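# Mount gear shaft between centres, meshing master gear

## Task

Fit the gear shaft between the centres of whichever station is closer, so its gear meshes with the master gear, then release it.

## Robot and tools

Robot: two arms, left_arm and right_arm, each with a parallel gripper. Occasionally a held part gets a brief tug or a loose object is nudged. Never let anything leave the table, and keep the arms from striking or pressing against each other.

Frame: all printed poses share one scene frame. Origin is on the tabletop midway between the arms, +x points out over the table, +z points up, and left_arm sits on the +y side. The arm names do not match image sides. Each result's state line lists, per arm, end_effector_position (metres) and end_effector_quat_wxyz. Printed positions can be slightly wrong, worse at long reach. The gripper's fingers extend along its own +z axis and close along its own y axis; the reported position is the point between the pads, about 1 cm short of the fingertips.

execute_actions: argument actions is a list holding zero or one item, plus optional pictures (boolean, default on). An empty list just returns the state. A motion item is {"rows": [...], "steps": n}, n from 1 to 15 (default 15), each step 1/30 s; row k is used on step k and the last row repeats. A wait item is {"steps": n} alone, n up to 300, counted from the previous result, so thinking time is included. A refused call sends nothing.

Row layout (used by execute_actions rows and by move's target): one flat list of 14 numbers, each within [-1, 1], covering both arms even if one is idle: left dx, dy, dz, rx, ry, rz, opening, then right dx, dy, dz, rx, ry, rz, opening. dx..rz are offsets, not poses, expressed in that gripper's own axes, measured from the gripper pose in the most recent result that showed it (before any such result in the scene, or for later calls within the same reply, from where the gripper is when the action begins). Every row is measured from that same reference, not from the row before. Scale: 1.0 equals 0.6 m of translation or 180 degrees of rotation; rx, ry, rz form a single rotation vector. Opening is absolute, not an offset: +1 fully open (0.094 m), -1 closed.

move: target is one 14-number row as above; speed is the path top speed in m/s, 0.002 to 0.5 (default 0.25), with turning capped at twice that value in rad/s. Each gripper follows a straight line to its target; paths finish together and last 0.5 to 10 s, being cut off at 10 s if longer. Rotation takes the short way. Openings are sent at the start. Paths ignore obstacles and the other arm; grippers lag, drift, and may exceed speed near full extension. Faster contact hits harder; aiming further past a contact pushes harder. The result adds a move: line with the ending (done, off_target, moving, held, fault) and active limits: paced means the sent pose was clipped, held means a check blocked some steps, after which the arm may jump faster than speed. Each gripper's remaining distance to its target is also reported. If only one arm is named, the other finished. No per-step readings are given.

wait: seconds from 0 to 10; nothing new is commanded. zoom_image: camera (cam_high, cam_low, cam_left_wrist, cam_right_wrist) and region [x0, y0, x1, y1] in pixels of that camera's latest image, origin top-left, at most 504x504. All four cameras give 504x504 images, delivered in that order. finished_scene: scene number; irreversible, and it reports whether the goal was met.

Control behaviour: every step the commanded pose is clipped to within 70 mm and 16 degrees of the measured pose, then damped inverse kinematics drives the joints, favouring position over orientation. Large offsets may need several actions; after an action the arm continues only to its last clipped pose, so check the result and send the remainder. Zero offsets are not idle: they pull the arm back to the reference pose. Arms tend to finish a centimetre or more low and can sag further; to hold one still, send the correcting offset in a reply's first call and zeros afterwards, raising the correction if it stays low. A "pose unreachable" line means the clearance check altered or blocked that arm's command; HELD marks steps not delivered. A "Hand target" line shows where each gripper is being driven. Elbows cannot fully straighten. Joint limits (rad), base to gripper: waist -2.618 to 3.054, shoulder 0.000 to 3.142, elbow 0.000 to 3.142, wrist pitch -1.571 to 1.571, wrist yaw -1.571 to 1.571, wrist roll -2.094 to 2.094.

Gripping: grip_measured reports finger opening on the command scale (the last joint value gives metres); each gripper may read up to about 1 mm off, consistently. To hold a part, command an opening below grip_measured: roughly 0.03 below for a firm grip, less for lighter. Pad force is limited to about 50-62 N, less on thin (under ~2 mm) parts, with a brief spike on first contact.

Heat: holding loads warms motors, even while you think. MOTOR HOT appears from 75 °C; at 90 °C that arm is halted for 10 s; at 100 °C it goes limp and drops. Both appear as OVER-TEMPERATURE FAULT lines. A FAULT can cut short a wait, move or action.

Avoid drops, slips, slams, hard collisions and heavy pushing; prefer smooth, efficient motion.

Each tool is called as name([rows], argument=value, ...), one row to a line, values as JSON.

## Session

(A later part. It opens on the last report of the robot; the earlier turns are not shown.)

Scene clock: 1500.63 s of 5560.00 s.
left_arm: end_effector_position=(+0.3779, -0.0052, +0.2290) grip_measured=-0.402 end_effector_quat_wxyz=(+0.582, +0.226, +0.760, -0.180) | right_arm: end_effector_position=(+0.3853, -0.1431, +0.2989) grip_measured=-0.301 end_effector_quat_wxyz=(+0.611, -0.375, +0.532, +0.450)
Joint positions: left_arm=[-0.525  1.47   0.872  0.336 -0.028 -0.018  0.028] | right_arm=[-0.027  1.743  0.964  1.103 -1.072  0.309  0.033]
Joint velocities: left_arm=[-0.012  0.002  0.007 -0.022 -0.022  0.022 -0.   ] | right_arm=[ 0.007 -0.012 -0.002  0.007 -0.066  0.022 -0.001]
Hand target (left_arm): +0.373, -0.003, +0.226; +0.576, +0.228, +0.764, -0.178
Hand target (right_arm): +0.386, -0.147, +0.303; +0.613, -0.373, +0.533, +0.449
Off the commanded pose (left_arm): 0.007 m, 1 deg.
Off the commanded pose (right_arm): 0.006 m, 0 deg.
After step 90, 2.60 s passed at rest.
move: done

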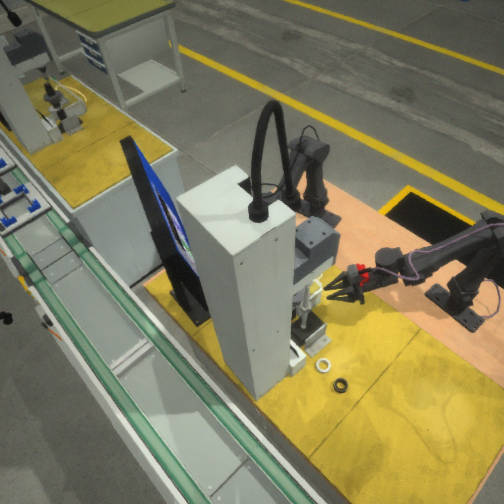

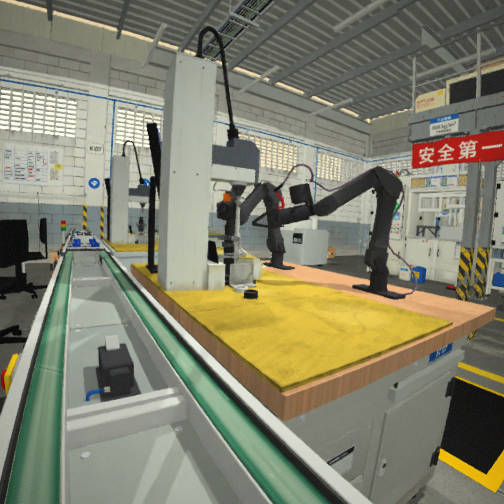

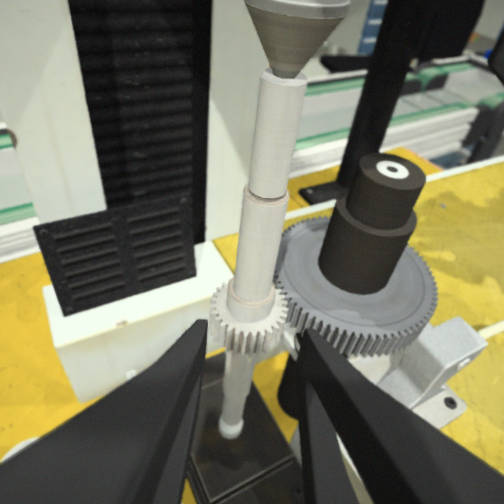

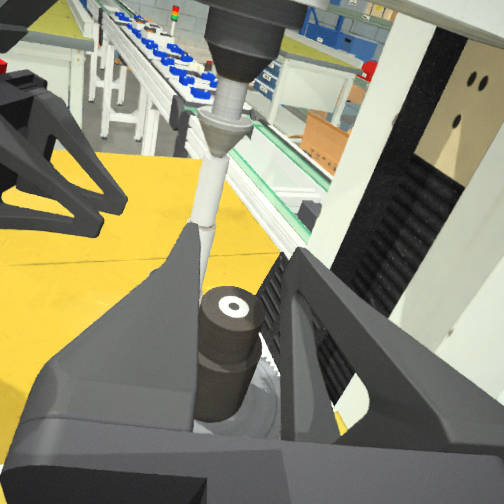

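move(target=[-0.05,-0.05,0.02,0.0,0.12,0.0,-0.4, -0.008,0.05,-0.08,0.0,0.0,0.0,-0.3], speed=0.08)

Scene clock: 1535.27 s of 5560.00 s.
left_arm: end_effector_position=(+0.3602, -0.0150, +0.2482) grip_measured=-0.402 end_effector_quat_wxyz=(+0.405, +0.241, +0.875, -0.113) | right_arm: end_effector_position=(+0.3459, -0.1758, +0.2944) grip_measured=-0.301 end_effector_quat_wxyz=(+0.608, -0.377, +0.534, +0.451)
Joint positions: left_arm=[-0.598  1.579  1.445 -0.575 -0.114 -0.102  0.028] | right_arm=[-0.115  1.61   0.784  1.198 -1.161  0.367  0.033]
Joint velocities: left_arm=[-0.002  0.002  0.012 -0.007 -0.037 -0.022  0.   ] | right_arm=[ 0.002 -0.002 -0.002 -0.051 -0.007 -0.007  0.   ]
Hand target (left_arm): +0.374, -0.039, +0.255; +0.430, +0.256, +0.856, -0.131
Hand target (right_arm): +0.341, -0.179, +0.297; +0.611, -0.376, +0.533, +0.450
Off the commanded pose (left_arm): 0.032 m, 5 deg.
Off the commanded pose (right_arm): 0.006 m, 1 deg.
After step 90, 28.93 s passed at rest.
move: off_target (left_arm)

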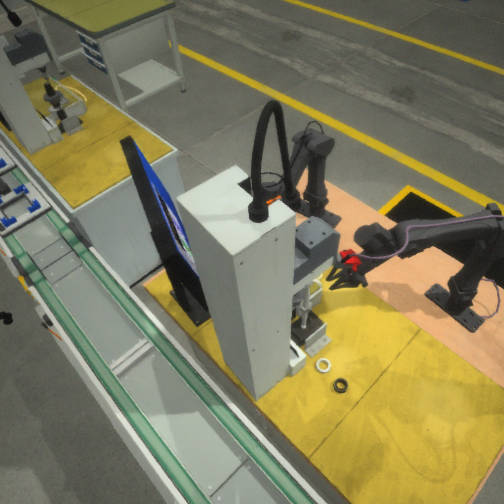

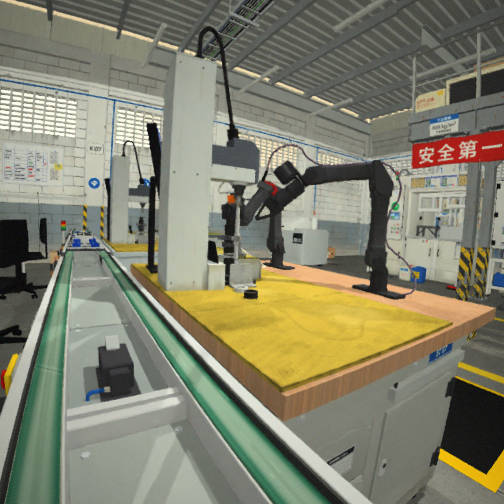

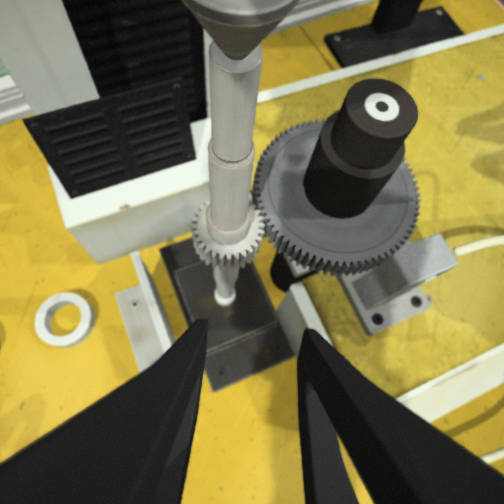

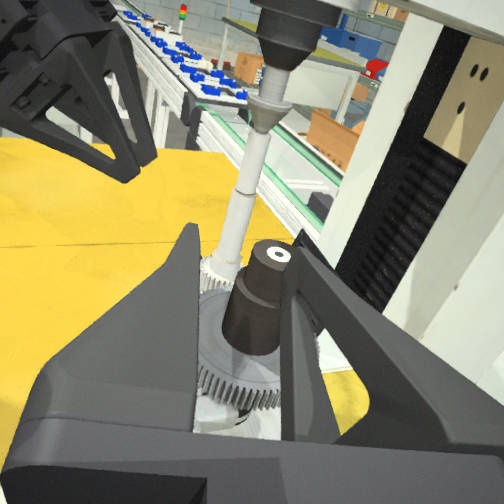

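zoom_image(camera="cam_left_wrist", region=[225, 175, 295, 245])

move(target=[0.03,0.0,-0.03,0.0,0.0,0.0,-0.4, -0.006,0.0,0.0,0.0,0.0,0.0,-0.3], speed=0.05)

Region (225, 175, 295, 245) of cam_left_wrist's 504x504 image, scaled by 7.200, with more detail than that image has.

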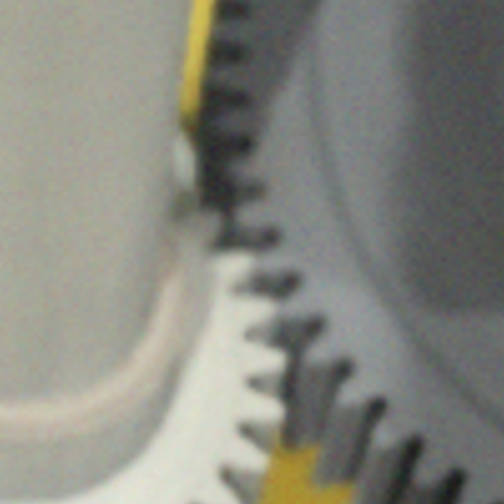

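Scene clock: 1540.10 s of 5560.00 s.
left_arm: end_effector_position=(+0.3440, -0.0014, +0.2449) grip_measured=-0.402 end_effector_quat_wxyz=(+0.403, +0.240, +0.876, -0.112) | right_arm: end_effector_position=(+0.3458, -0.1758, +0.2945) grip_measured=-0.301 end_effector_quat_wxyz=(+0.607, -0.377, +0.534, +0.451)
Joint positions: left_arm=[-0.598  1.501  1.36  -0.573 -0.115 -0.104  0.028] | right_arm=[-0.115  1.61   0.784  1.199 -1.162  0.369  0.033]
Joint velocities: left_arm=[-0.012  0.012 -0.012 -0.051 -0.037  0.022  0.001] | right_arm=[-0.002  0.012 -0.017 -0.022  0.007 -0.066 -0.001]
Hand target (left_arm): +0.339, -0.002, +0.246; +0.405, +0.241, +0.875, -0.113
Hand target (right_arm): +0.346, -0.176, +0.298; +0.608, -0.377, +0.534, +0.451
Off the commanded pose (left_arm): 0.006 m, 0 deg.
Off the commanded pose (right_arm): 0.004 m, 0 deg.
After step 90, 1.00 s passed at rest.
move: done

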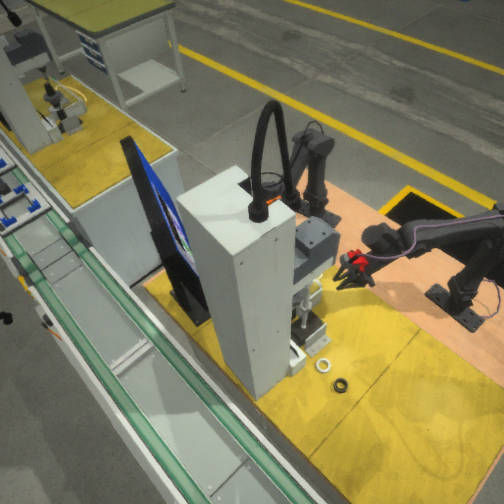

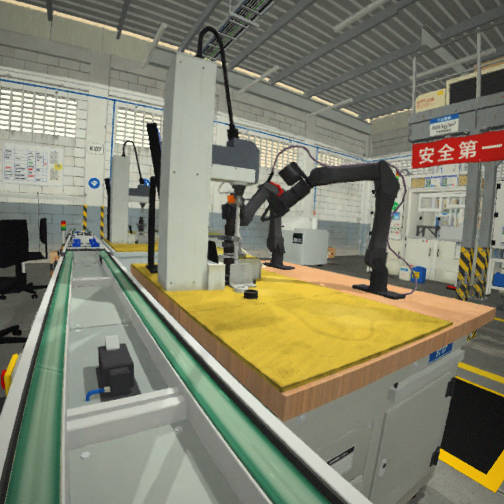

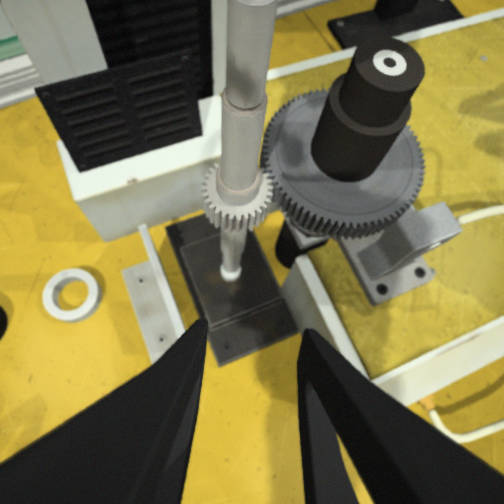

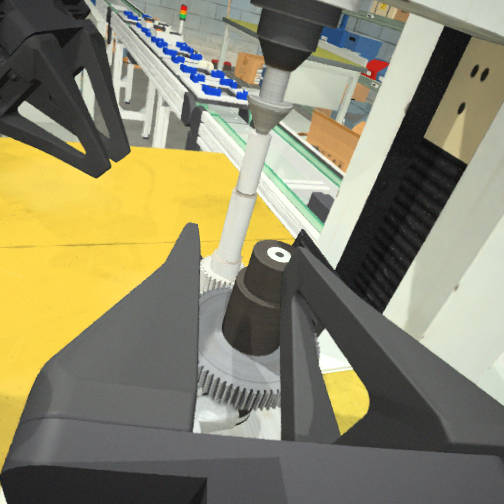

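zoom_image(camera="cam_right_wrist", region=[190, 240, 270, 320])

zoom_image(camera="cam_left_wrist", region=[230, 140, 310, 220])

Region (190, 240, 270, 320) of cam_right_wrist's 504x504 image, scaled by 6.300, with more detail than that image has.

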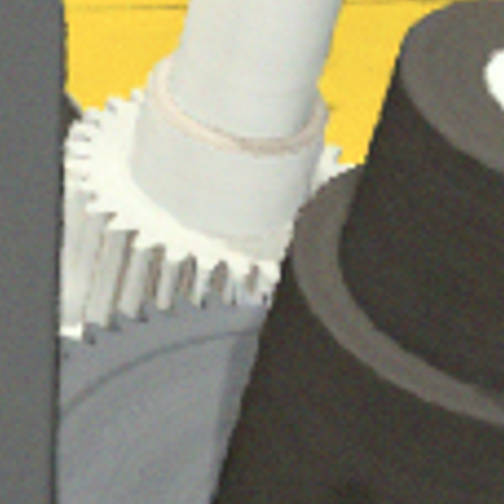

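Region (230, 140, 310, 220) of cam_left_wrist's 504x504 image, scaled by 6.300, with more detail than that image has.

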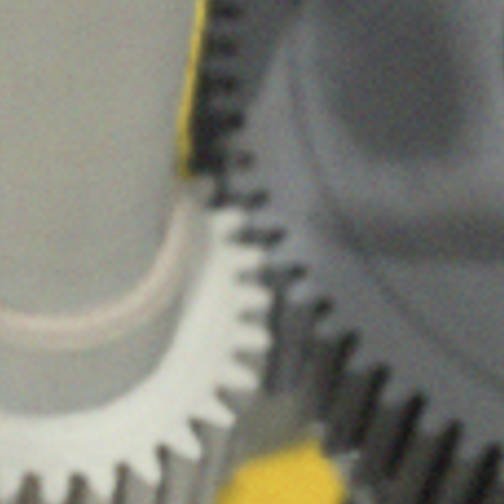

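move(target=[0.028,0.0,0.024,0.012,-0.138,0.010,-0.3, -0.006,0.0,0.0,0.0,0.0,0.0,-0.3], speed=0.1)

Scene clock: 1579.63 s of 5560.00 s.
left_arm: end_effector_position=(+0.3443, -0.0056, +0.2214) grip_measured=-0.302 end_effector_quat_wxyz=(+0.575, +0.231, +0.765, -0.176) | right_arm: end_effector_position=(+0.3456, -0.1757, +0.2944) grip_measured=-0.301 end_effector_quat_wxyz=(+0.607, -0.378, +0.534, +0.451)
Joint positions: left_arm=[-0.598  1.372  0.779  0.31  -0.097 -0.032  0.033] | right_arm=[-0.115  1.61   0.784  1.199 -1.163  0.369  0.033]
Joint velocities: left_arm=[-0.012 -0.007 -0.027  0.022 -0.007  0.066 -0.   ] | right_arm=[-0.017 -0.007  0.012 -0.066 -0.007 -0.037  0.001]
Hand target (left_arm): +0.344, -0.001, +0.223; +0.577, +0.231, +0.763, -0.175
Hand target (right_arm): +0.346, -0.176, +0.298; +0.607, -0.377, +0.534, +0.451
Off the commanded pose (left_arm): 0.004 m, 1 deg.
Off the commanded pose (right_arm): 0.004 m, 0 deg.
After step 90, 33.77 s passed at rest.
move: done

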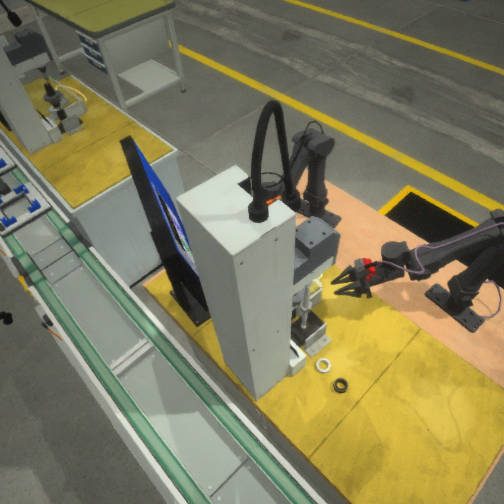

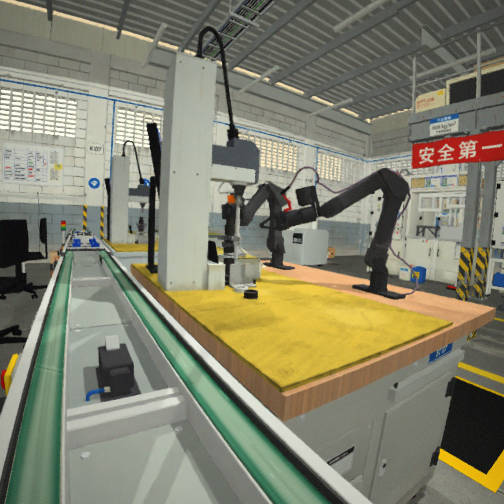

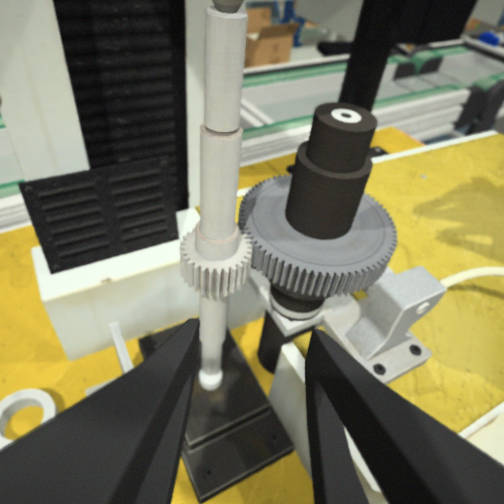

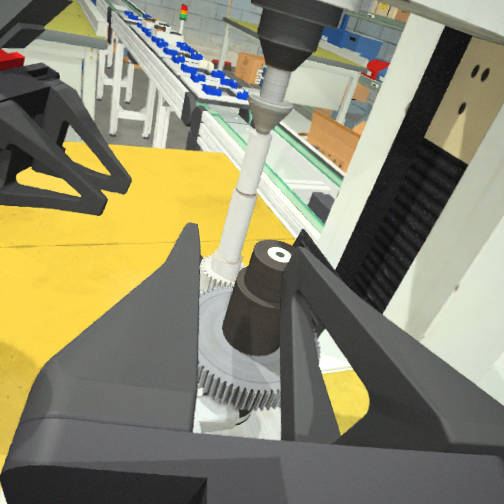

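move(target=[-0.025,0.033,0.080,0.0,0.0,0.0,-0.3, -0.006,0.0,0.0,0.0,0.0,0.0,-0.3], speed=0.08)

Scene clock: 1586.80 s of 5560.00 s.
left_arm: end_effector_position=(+0.3913, -0.0182, +0.2168) grip_measured=-0.302 end_effector_quat_wxyz=(+0.570, +0.230, +0.769, -0.176) | right_arm: end_effector_position=(+0.3455, -0.1757, +0.2944) grip_measured=-0.301 end_effector_quat_wxyz=(+0.607, -0.378, +0.534, +0.452)
Joint positions: left_arm=[-0.533  1.557  0.933  0.331 -0.034 -0.019  0.033] | right_arm=[-0.115  1.61   0.784  1.199 -1.164  0.369  0.033]
Joint velocities: left_arm=[ 0.002  0.007  0.002 -0.022 -0.051  0.081 -0.001] | right_arm=[-0.007 -0.022  0.012  0.051  0.007  0.022  0.   ]
Hand target (left_arm): +0.397, -0.018, +0.222; +0.575, +0.230, +0.765, -0.176
Hand target (right_arm): +0.346, -0.176, +0.298; +0.607, -0.378, +0.534, +0.451
Off the commanded pose (left_arm): 0.008 m, 1 deg.
Off the commanded pose (right_arm): 0.004 m, 0 deg.
After step 90, 3.17 s passed at rest.
move: done

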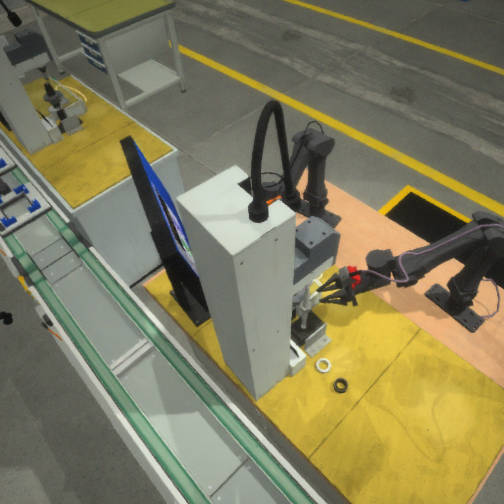

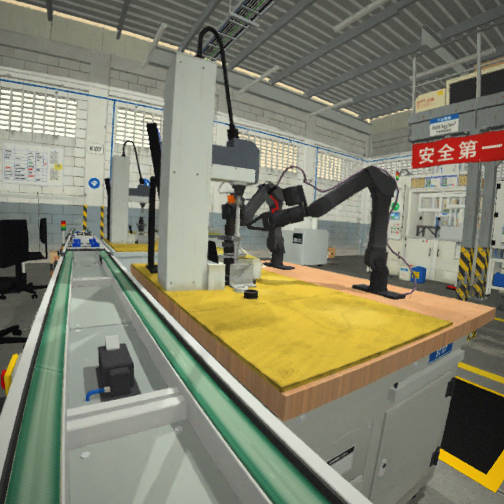

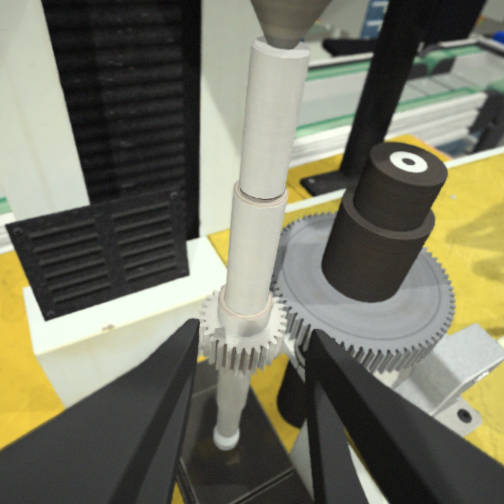

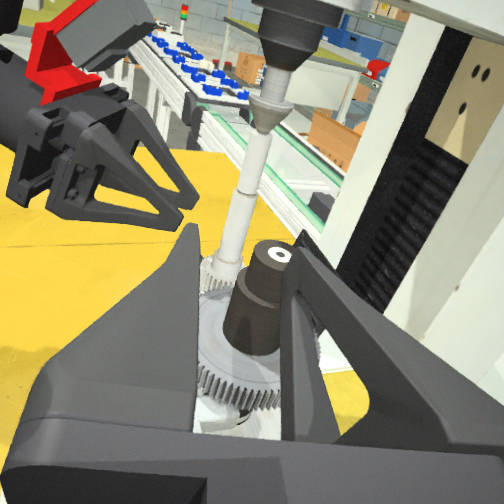

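move(target=[-0.038,0.006,0.0915,0.0,0.0,0.0,-0.35, -0.006,0.0,0.0,0.0,0.0,0.0,-0.3], speed=0.05)

Scene clock: 1594.20 s of 5560.00 s.
left_arm: end_effector_position=(+0.4362, -0.0517, +0.2229) grip_measured=-0.348 end_effector_quat_wxyz=(+0.574, +0.231, +0.765, -0.179) | right_arm: end_effector_position=(+0.3454, -0.1756, +0.2943) grip_measured=-0.301 end_effector_quat_wxyz=(+0.607, -0.378, +0.534, +0.452)
Joint positions: left_arm=[-0.533  1.755  1.167  0.307 -0.029 -0.018  0.031] | right_arm=[-0.115  1.61   0.784  1.199 -1.165  0.369  0.033]
Joint velocities: left_arm=[ 0.002 -0.002  0.002 -0.022  0.037  0.007 -0.   ] | right_arm=[ 0.002 -0.017  0.007 -0.007  0.022  0.051  0.001]
Hand target (left_arm): +0.442, -0.049, +0.223; +0.571, +0.230, +0.768, -0.176
Hand target (right_arm): +0.345, -0.176, +0.298; +0.607, -0.378, +0.534, +0.452
Off the commanded pose (left_arm): 0.007 m, 1 deg.
Off the commanded pose (right_arm): 0.004 m, 0 deg.
After step 90, 2.90 s passed at rest.
move: done

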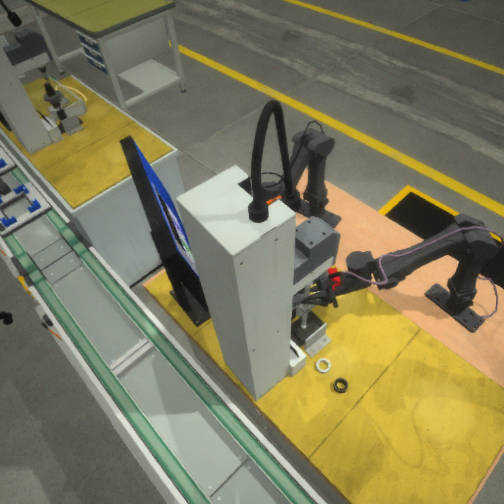

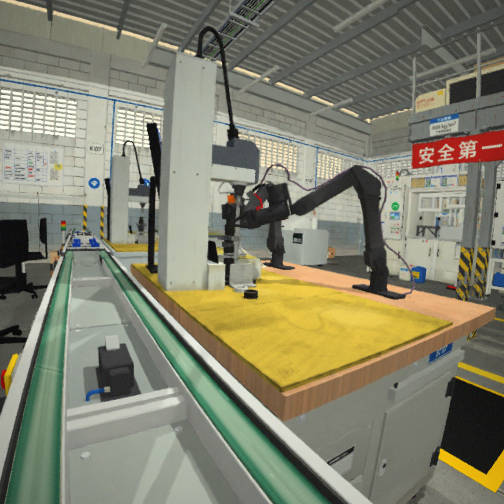

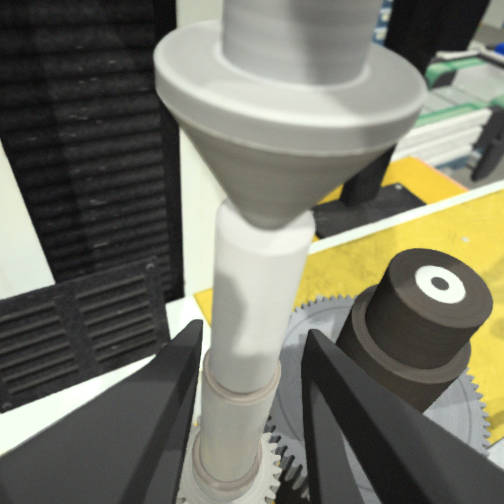

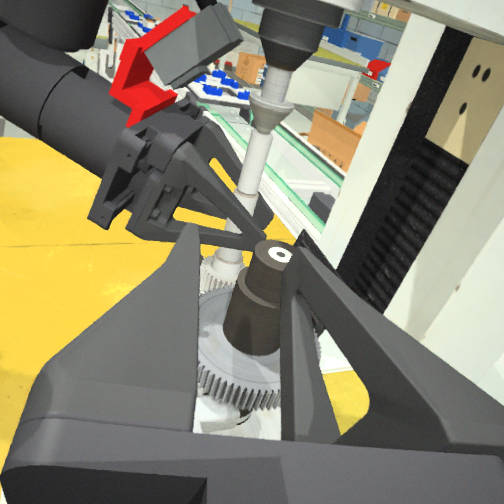

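This view looks down on the mesh; let me zoom.

zoom_image(camera="cam_left_wrist", region=[230, 384, 350, 504])

Region (230, 384, 350, 504) of cam_left_wrist's 504x504 image, scaled by 4.200, with more detail than that image has.

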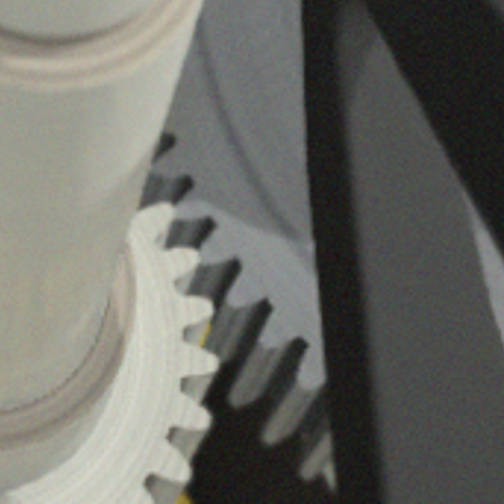

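execute_actions([
  {"rows": [[0.004,0.006,-0.002,0,0,0,-0.40, -0.006,0,0,0,0,0,-0.3],[0.004,0.009,-0.002,0,0,0,-0.45, -0.006,0,0,0,0,0,-0.3],[0.004,0.012,-0.002,0,0,0,-0.50, -0.006,0,0,0,0,0,-0.3],[0.004,0.013,-0.002,0,0,0,-0.54, -0.006,0,0,0,0,0,-0.3],[0.004,0.013,-0.002,0,0,0,-0.57, -0.006,0,0,0,0,0,-0.3],[0.004,0.013,-0.002,0,0,0,-0.60, -0.006,0,0,0,0,0,-0.3],[0.004,0.013,-0.002,0,0,0,-0.62, -0.006,0,0,0,0,0,-0.3],[0.004,0.013,-0.002,0,0,0,-0.64, -0.006,0,0,0,0,0,-0.3],[0.004,0.013,-0.002,0,0,0,-0.66, -0.006,0,0,0,0,0,-0.3],[0.004,0.012,-0.002,0,0,0,-0.68, -0.006,0,0,0,0,0,-0.3],[0.004,0.010,-0.002,0,0,0,-0.70, -0.006,0,0,0,0,0,-0.3]], "steps": 15},
], pictures=false)

Scene clock: 1609.73 s of 5560.00 s.
left_arm: end_effector_position=(+0.4390, -0.0486, +0.2244) grip_measured=-0.673 end_effector_quat_wxyz=(+0.576, +0.229, +0.764, -0.180) | right_arm: end_effector_position=(+0.3452, -0.1756, +0.2943) grip_measured=-0.301 end_effector_quat_wxyz=(+0.606, -0.379, +0.534, +0.452)
Joint positions: left_arm=[-0.523  1.755  1.167  0.314 -0.021 -0.018  0.015] | right_arm=[-0.115  1.61   0.784  1.199 -1.166  0.369  0.033]
Joint velocities: left_arm=[-0.012 -0.022 -0.002  0.022 -0.051 -0.051  0.   ] | right_arm=[ 0.022 -0.007 -0.012 -0.022  0.022  0.007  0.002]
Hand target (left_arm): +0.438, -0.046, +0.221; +0.573, +0.231, +0.765, -0.179
Hand target (right_arm): +0.345, -0.176, +0.298; +0.607, -0.378, +0.534, +0.452
Off the commanded pose (left_arm): 0.005 m, 0 deg.
Off the commanded pose (right_arm): 0.004 m, 0 deg.
Steps of this call (steps 1 to 90: nothing new was sent; then 12.03 s passed at rest; steps 91 to 105: all 15 steps of this action). Readings (end_effector_position):
91: left_arm (+0.4361, -0.0517, +0.2226) | right_arm (+0.3453, -0.1756, +0.2943)
92: left_arm (+0.4361, -0.0519, +0.2230) | right_arm (+0.3453, -0.1756, +0.2943)
94: left_arm (+0.4373, -0.0504, +0.2233) | right_arm (+0.3452, -0.1756, +0.2943)
98: left_arm (+0.4391, -0.0484, +0.2243) | right_arm (+0.3452, -0.1756, +0.2943)
105: the state above

move(target=[0.0,0.0,0.0,-0.045,0.0,-0.0125,-0.71, -0.006,0.0,0.0,0.0,0.0,0.0,-0.3], speed=0.03)

zoom_image(camera="cam_right_wrist", region=[190, 240, 270, 320])

Scene clock: 1621.97 s of 5560.00 s.
left_arm: end_effector_position=(+0.4398, -0.0467, +0.2243) grip_measured=-0.673 end_effector_quat_wxyz=(+0.590, +0.177, +0.774, -0.143) | right_arm: end_effector_position=(+0.3451, -0.1755, +0.2942) grip_measured=-0.301 end_effector_quat_wxyz=(+0.606, -0.379, +0.533, +0.452)
Joint positions: left_arm=[-0.577  1.763  1.167  0.327 -0.2   -0.069  0.015] | right_arm=[-0.115  1.61   0.784  1.199 -1.167  0.369  0.033]
Joint velocities: left_arm=[-0.007  0.002 -0.012  0.051 -0.051  0.007 -0.   ] | right_arm=[-0.007  0.002 -0.022 -0.037  0.066  0.022  0.   ]
Hand target (left_arm): +0.439, -0.048, +0.225; +0.588, +0.173, +0.778, -0.137
Hand target (right_arm): +0.345, -0.176, +0.298; +0.606, -0.379, +0.533, +0.452
Off the commanded pose (left_arm): 0.002 m, 1 deg.
Off the commanded pose (right_arm): 0.004 m, 0 deg.
After step 90, 6.57 s passed at rest.
move: done

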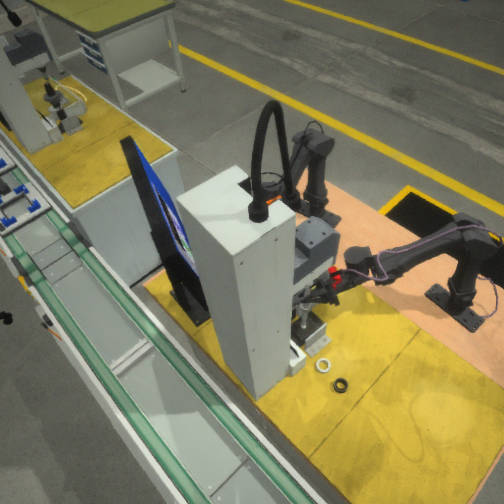

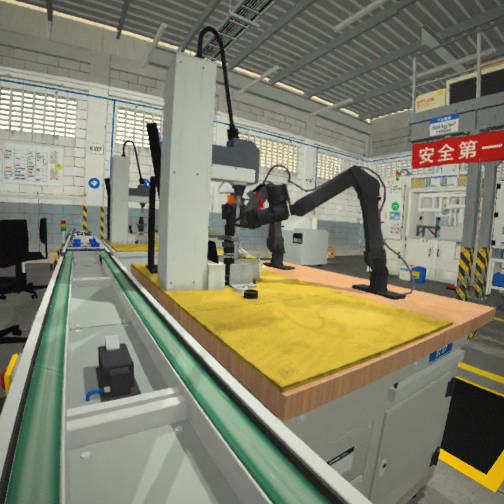

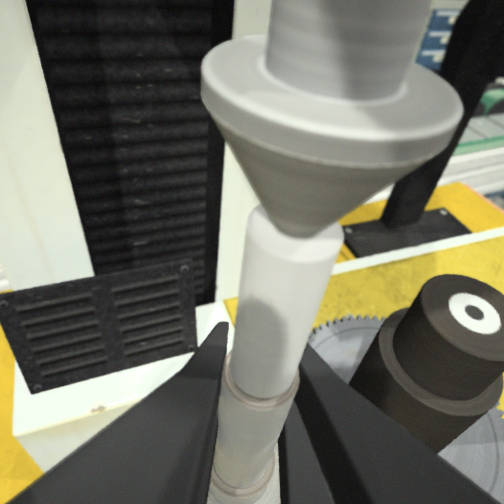

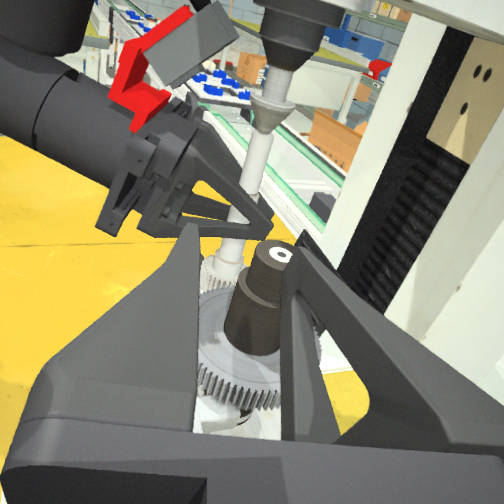

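Region (190, 240, 270, 320) of cam_right_wrist's 504x504 image, scaled by 6.300, with more detail than that image has.

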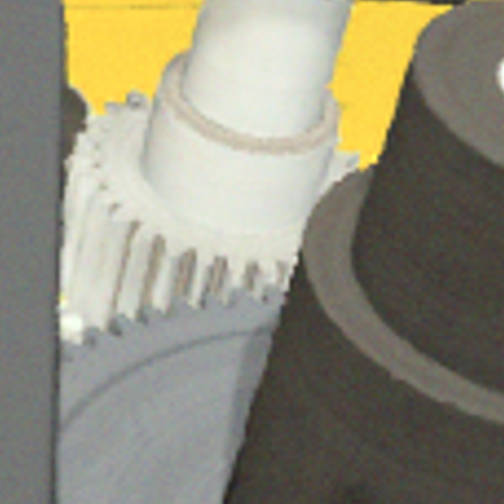

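move(target=[-0.003,-0.008,0.0,0.0,0.0,0.0,-0.3, -0.006,0.0,0.0,0.0,0.0,0.0,-0.3], speed=0.02)

zoom_image(camera="cam_left_wrist", region=[230, 384, 350, 504])

Scene clock: 1627.67 s of 5560.00 s.
left_arm: end_effector_position=(+0.4399, -0.0465, +0.2246) grip_measured=-0.302 end_effector_quat_wxyz=(+0.591, +0.176, +0.774, -0.143) | right_arm: end_effector_position=(+0.3449, -0.1755, +0.2942) grip_measured=-0.301 end_effector_quat_wxyz=(+0.606, -0.379, +0.533, +0.452)
Joint positions: left_arm=[-0.578  1.763  1.167  0.328 -0.203 -0.069  0.033] | right_arm=[-0.115  1.61   0.784  1.199 -1.167  0.369  0.033]
Joint velocities: left_arm=[-0.017 -0.017 -0.017 -0.007 -0.037  0.022  0.   ] | right_arm=[ 0.002  0.002 -0.002  0.022 -0.051 -0.022  0.001]
Hand target (left_arm): +0.438, -0.051, +0.226; +0.591, +0.177, +0.774, -0.143
Hand target (right_arm): +0.345, -0.176, +0.298; +0.606, -0.379, +0.533, +0.452
Off the commanded pose (left_arm): 0.005 m, 0 deg.
Off the commanded pose (right_arm): 0.004 m, 0 deg.
After step 90, 2.00 s passed at rest.
move: done

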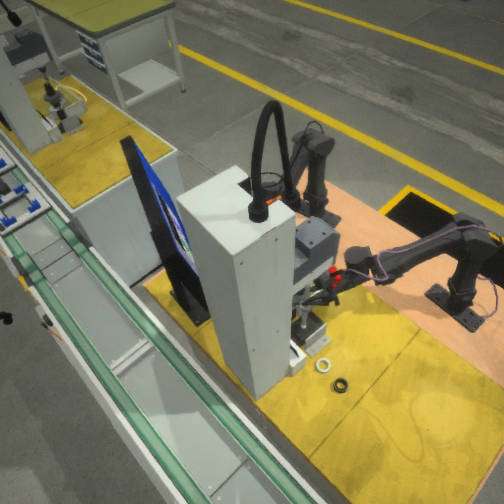

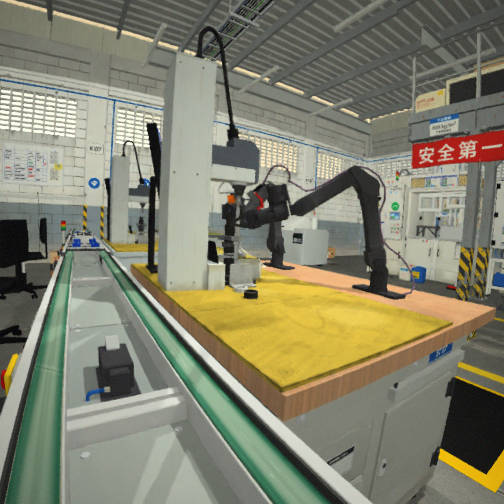

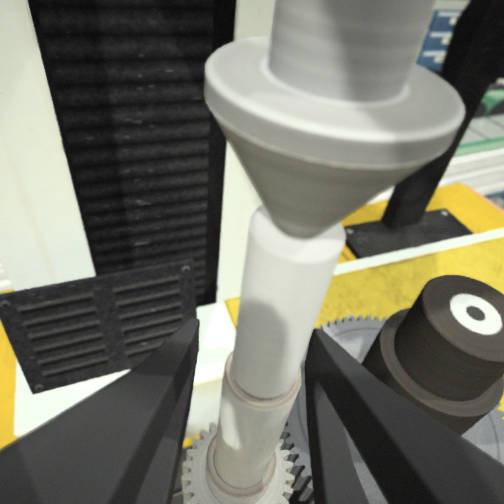

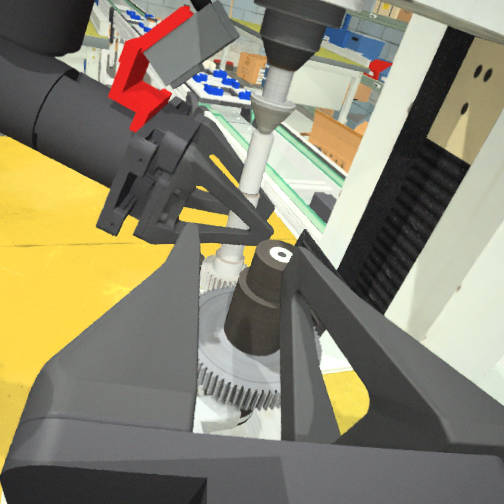

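Region (230, 384, 350, 504) of cam_left_wrist's 504x504 image, scaled by 4.200, with more detail than that image has.

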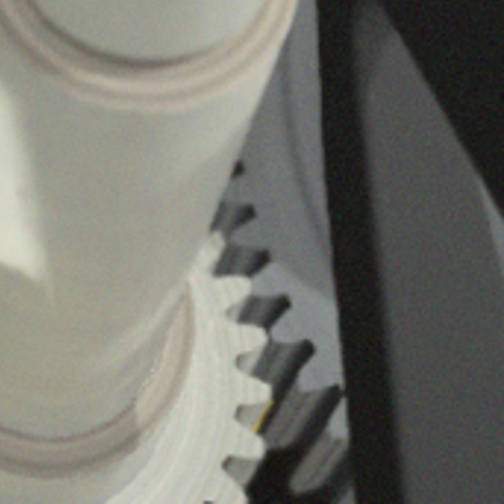

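move(target=[-0.002,0.0,0.0,0.0,0.0,0.0,-0.71, 0.072,-0.049,0.062,0.0,0.046,0.0,0.2], speed=0.08)

Scene clock: 1667.23 s of 5560.00 s.
left_arm: end_effector_position=(+0.4398, -0.0468, +0.2248) grip_measured=-0.675 end_effector_quat_wxyz=(+0.591, +0.176, +0.774, -0.144) | right_arm: end_effector_position=(+0.3813, -0.1464, +0.2518) grip_measured=+0.199 end_effector_quat_wxyz=(+0.566, -0.408, +0.575, +0.427)
Joint positions: left_arm=[-0.578  1.763  1.167  0.329 -0.201 -0.069  0.015] | right_arm=[-0.043  1.717  0.938  0.79  -1.125  0.038  0.056]
Joint velocities: left_arm=[-0.012 -0.012  0.002 -0.007  0.007 -0.007 -0.001] | right_arm=[-0.007 -0.017  0.002 -0.007  0.022 -0.037  0.   ]
Hand target (left_arm): +0.440, -0.047, +0.226; +0.591, +0.176, +0.774, -0.143
Hand target (right_arm): +0.385, -0.143, +0.256; +0.566, -0.410, +0.574, +0.425
Off the commanded pose (left_arm): 0.001 m, 0 deg.
Off the commanded pose (right_arm): 0.007 m, 0 deg.
After step 90, 35.10 s passed at rest.
move: done

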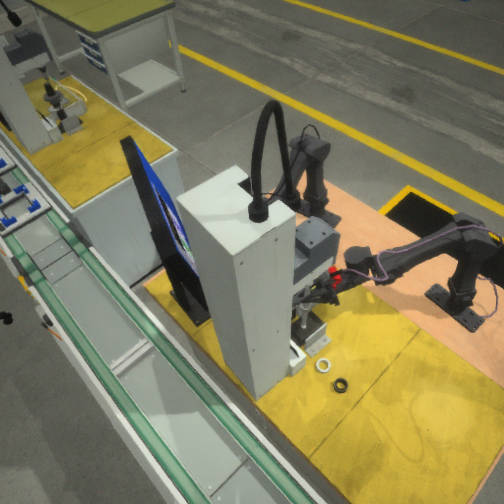

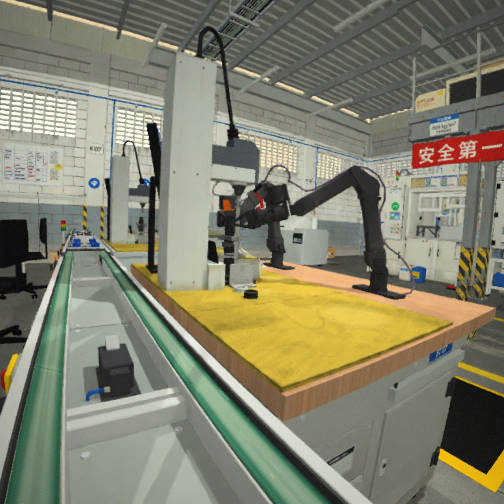

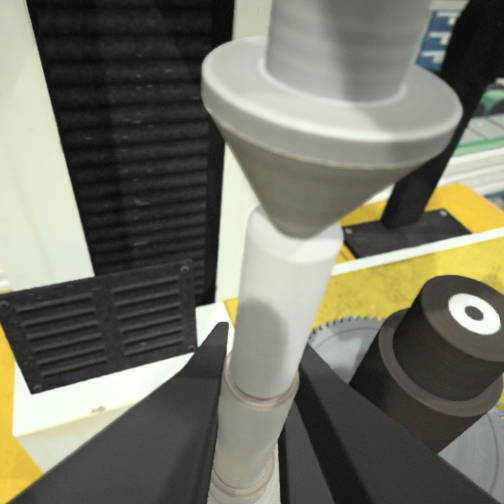

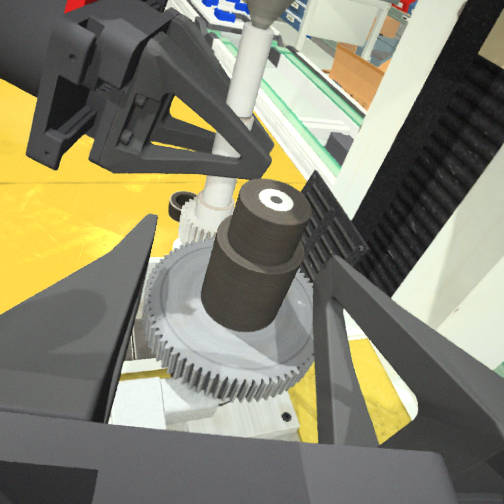

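move(target=[-0.002,0.0,0.0,0.0,0.0,0.0,-0.71, -0.013,-0.015,0.095,0.0,0.0,0.0,0.2], speed=0.05)

Scene clock: 1678.90 s of 5560.00 s.
left_arm: end_effector_position=(+0.4398, -0.0468, +0.2248) grip_measured=-0.675 end_effector_quat_wxyz=(+0.591, +0.176, +0.774, -0.144) | right_arm: end_effector_position=(+0.4036, -0.0986, +0.2565) grip_measured=+0.199 end_effector_quat_wxyz=(+0.569, -0.410, +0.572, +0.426)
Joint positions: left_arm=[-0.578  1.763  1.167  0.329 -0.201 -0.069  0.015] | right_arm=[ 0.074  1.82   1.08   0.757 -1.009  0.035  0.056]
Joint velocities: left_arm=[-0.007 -0.012  0.002 -0.11   0.022 -0.007  0.   ] | right_arm=[-0.012 -0.007  0.012  0.022 -0.007 -0.022  0.001]
Hand target (left_arm): +0.440, -0.047, +0.226; +0.591, +0.176, +0.774, -0.144
Hand target (right_arm): +0.408, -0.095, +0.260; +0.567, -0.407, +0.575, +0.427
Off the commanded pose (left_arm): 0.001 m, 0 deg.
Off the commanded pose (right_arm): 0.006 m, 1 deg.
After step 90, 7.20 s passed at rest.
move: done

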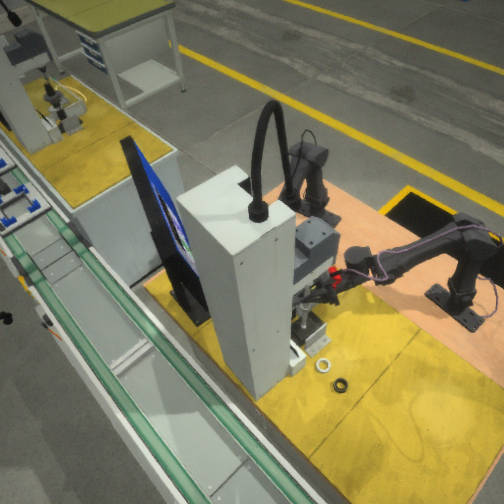

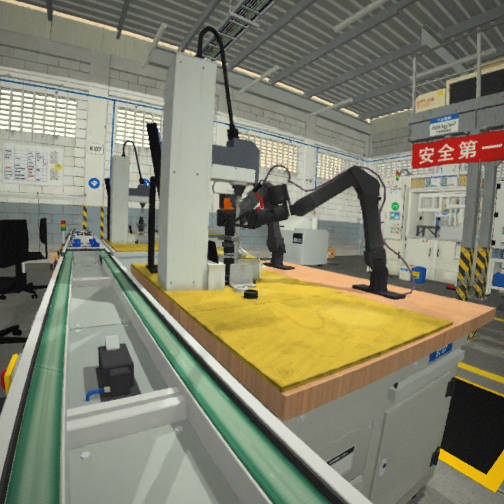

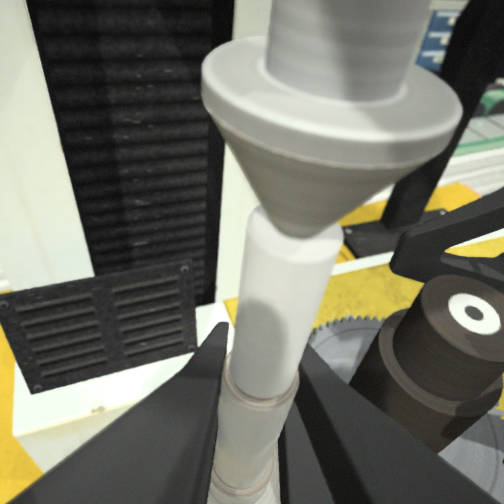

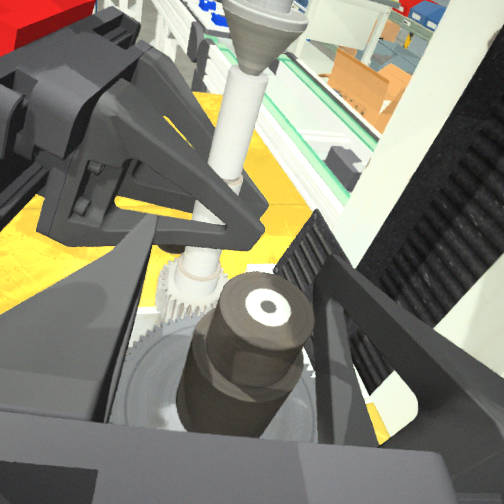

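move(target=[-0.002,0.0,0.0,0.0,0.0,0.0,-0.71, 0.014,-0.023,-0.010,0.0,0.0,0.0,0.1], speed=0.03)

Scene clock: 1687.00 s of 5560.00 s.
left_arm: end_effector_position=(+0.4398, -0.0468, +0.2248) grip_measured=-0.675 end_effector_quat_wxyz=(+0.591, +0.176, +0.774, -0.144) | right_arm: end_effector_position=(+0.4109, -0.1066, +0.2416) grip_measured=+0.101 end_effector_quat_wxyz=(+0.561, -0.406, +0.580, +0.428)
Joint positions: left_arm=[-0.578  1.763  1.167  0.329 -0.201 -0.069  0.015] | right_arm=[ 0.049  1.858  1.08   0.77  -1.032  0.035  0.052]
Joint velocities: left_arm=[ 0.002  0.002 -0.012 -0.066 -0.007 -0.051  0.   ] | right_arm=[-0.012  0.002  0.002  0.022  0.007 -0.007  0.001]
Hand target (left_arm): +0.440, -0.047, +0.226; +0.591, +0.176, +0.774, -0.144
Hand target (right_arm): +0.414, -0.108, +0.247; +0.569, -0.410, +0.572, +0.425
Off the commanded pose (left_arm): 0.001 m, 0 deg.
Off the commanded pose (right_arm): 0.008 m, 1 deg.
After step 90, 4.27 s passed at rest.
move: done

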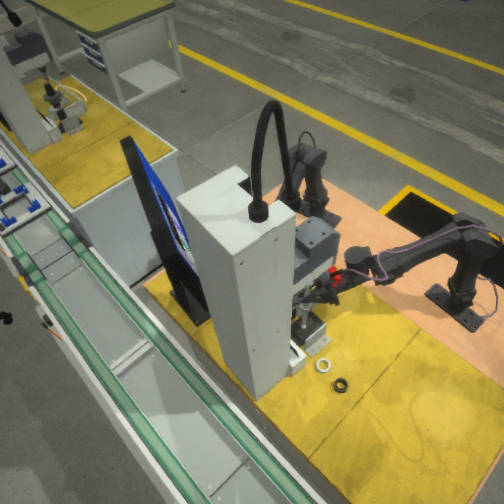

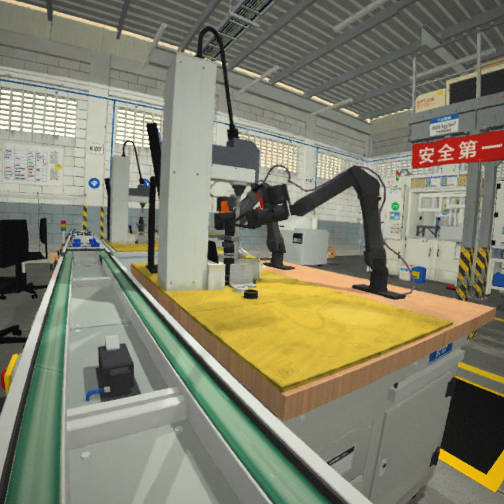

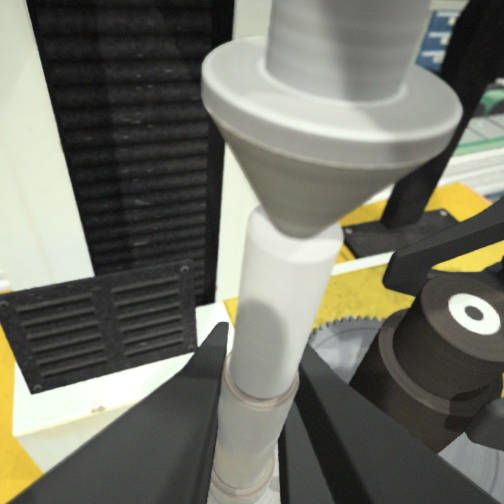

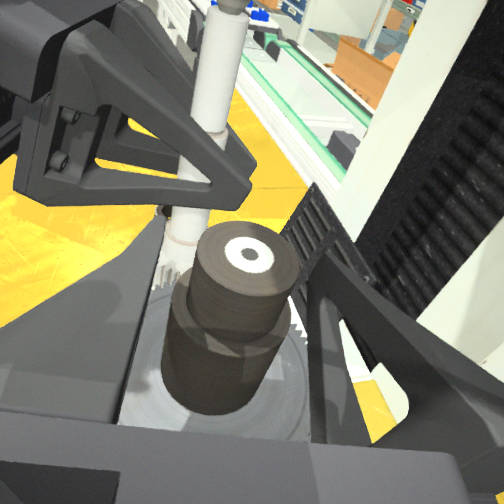

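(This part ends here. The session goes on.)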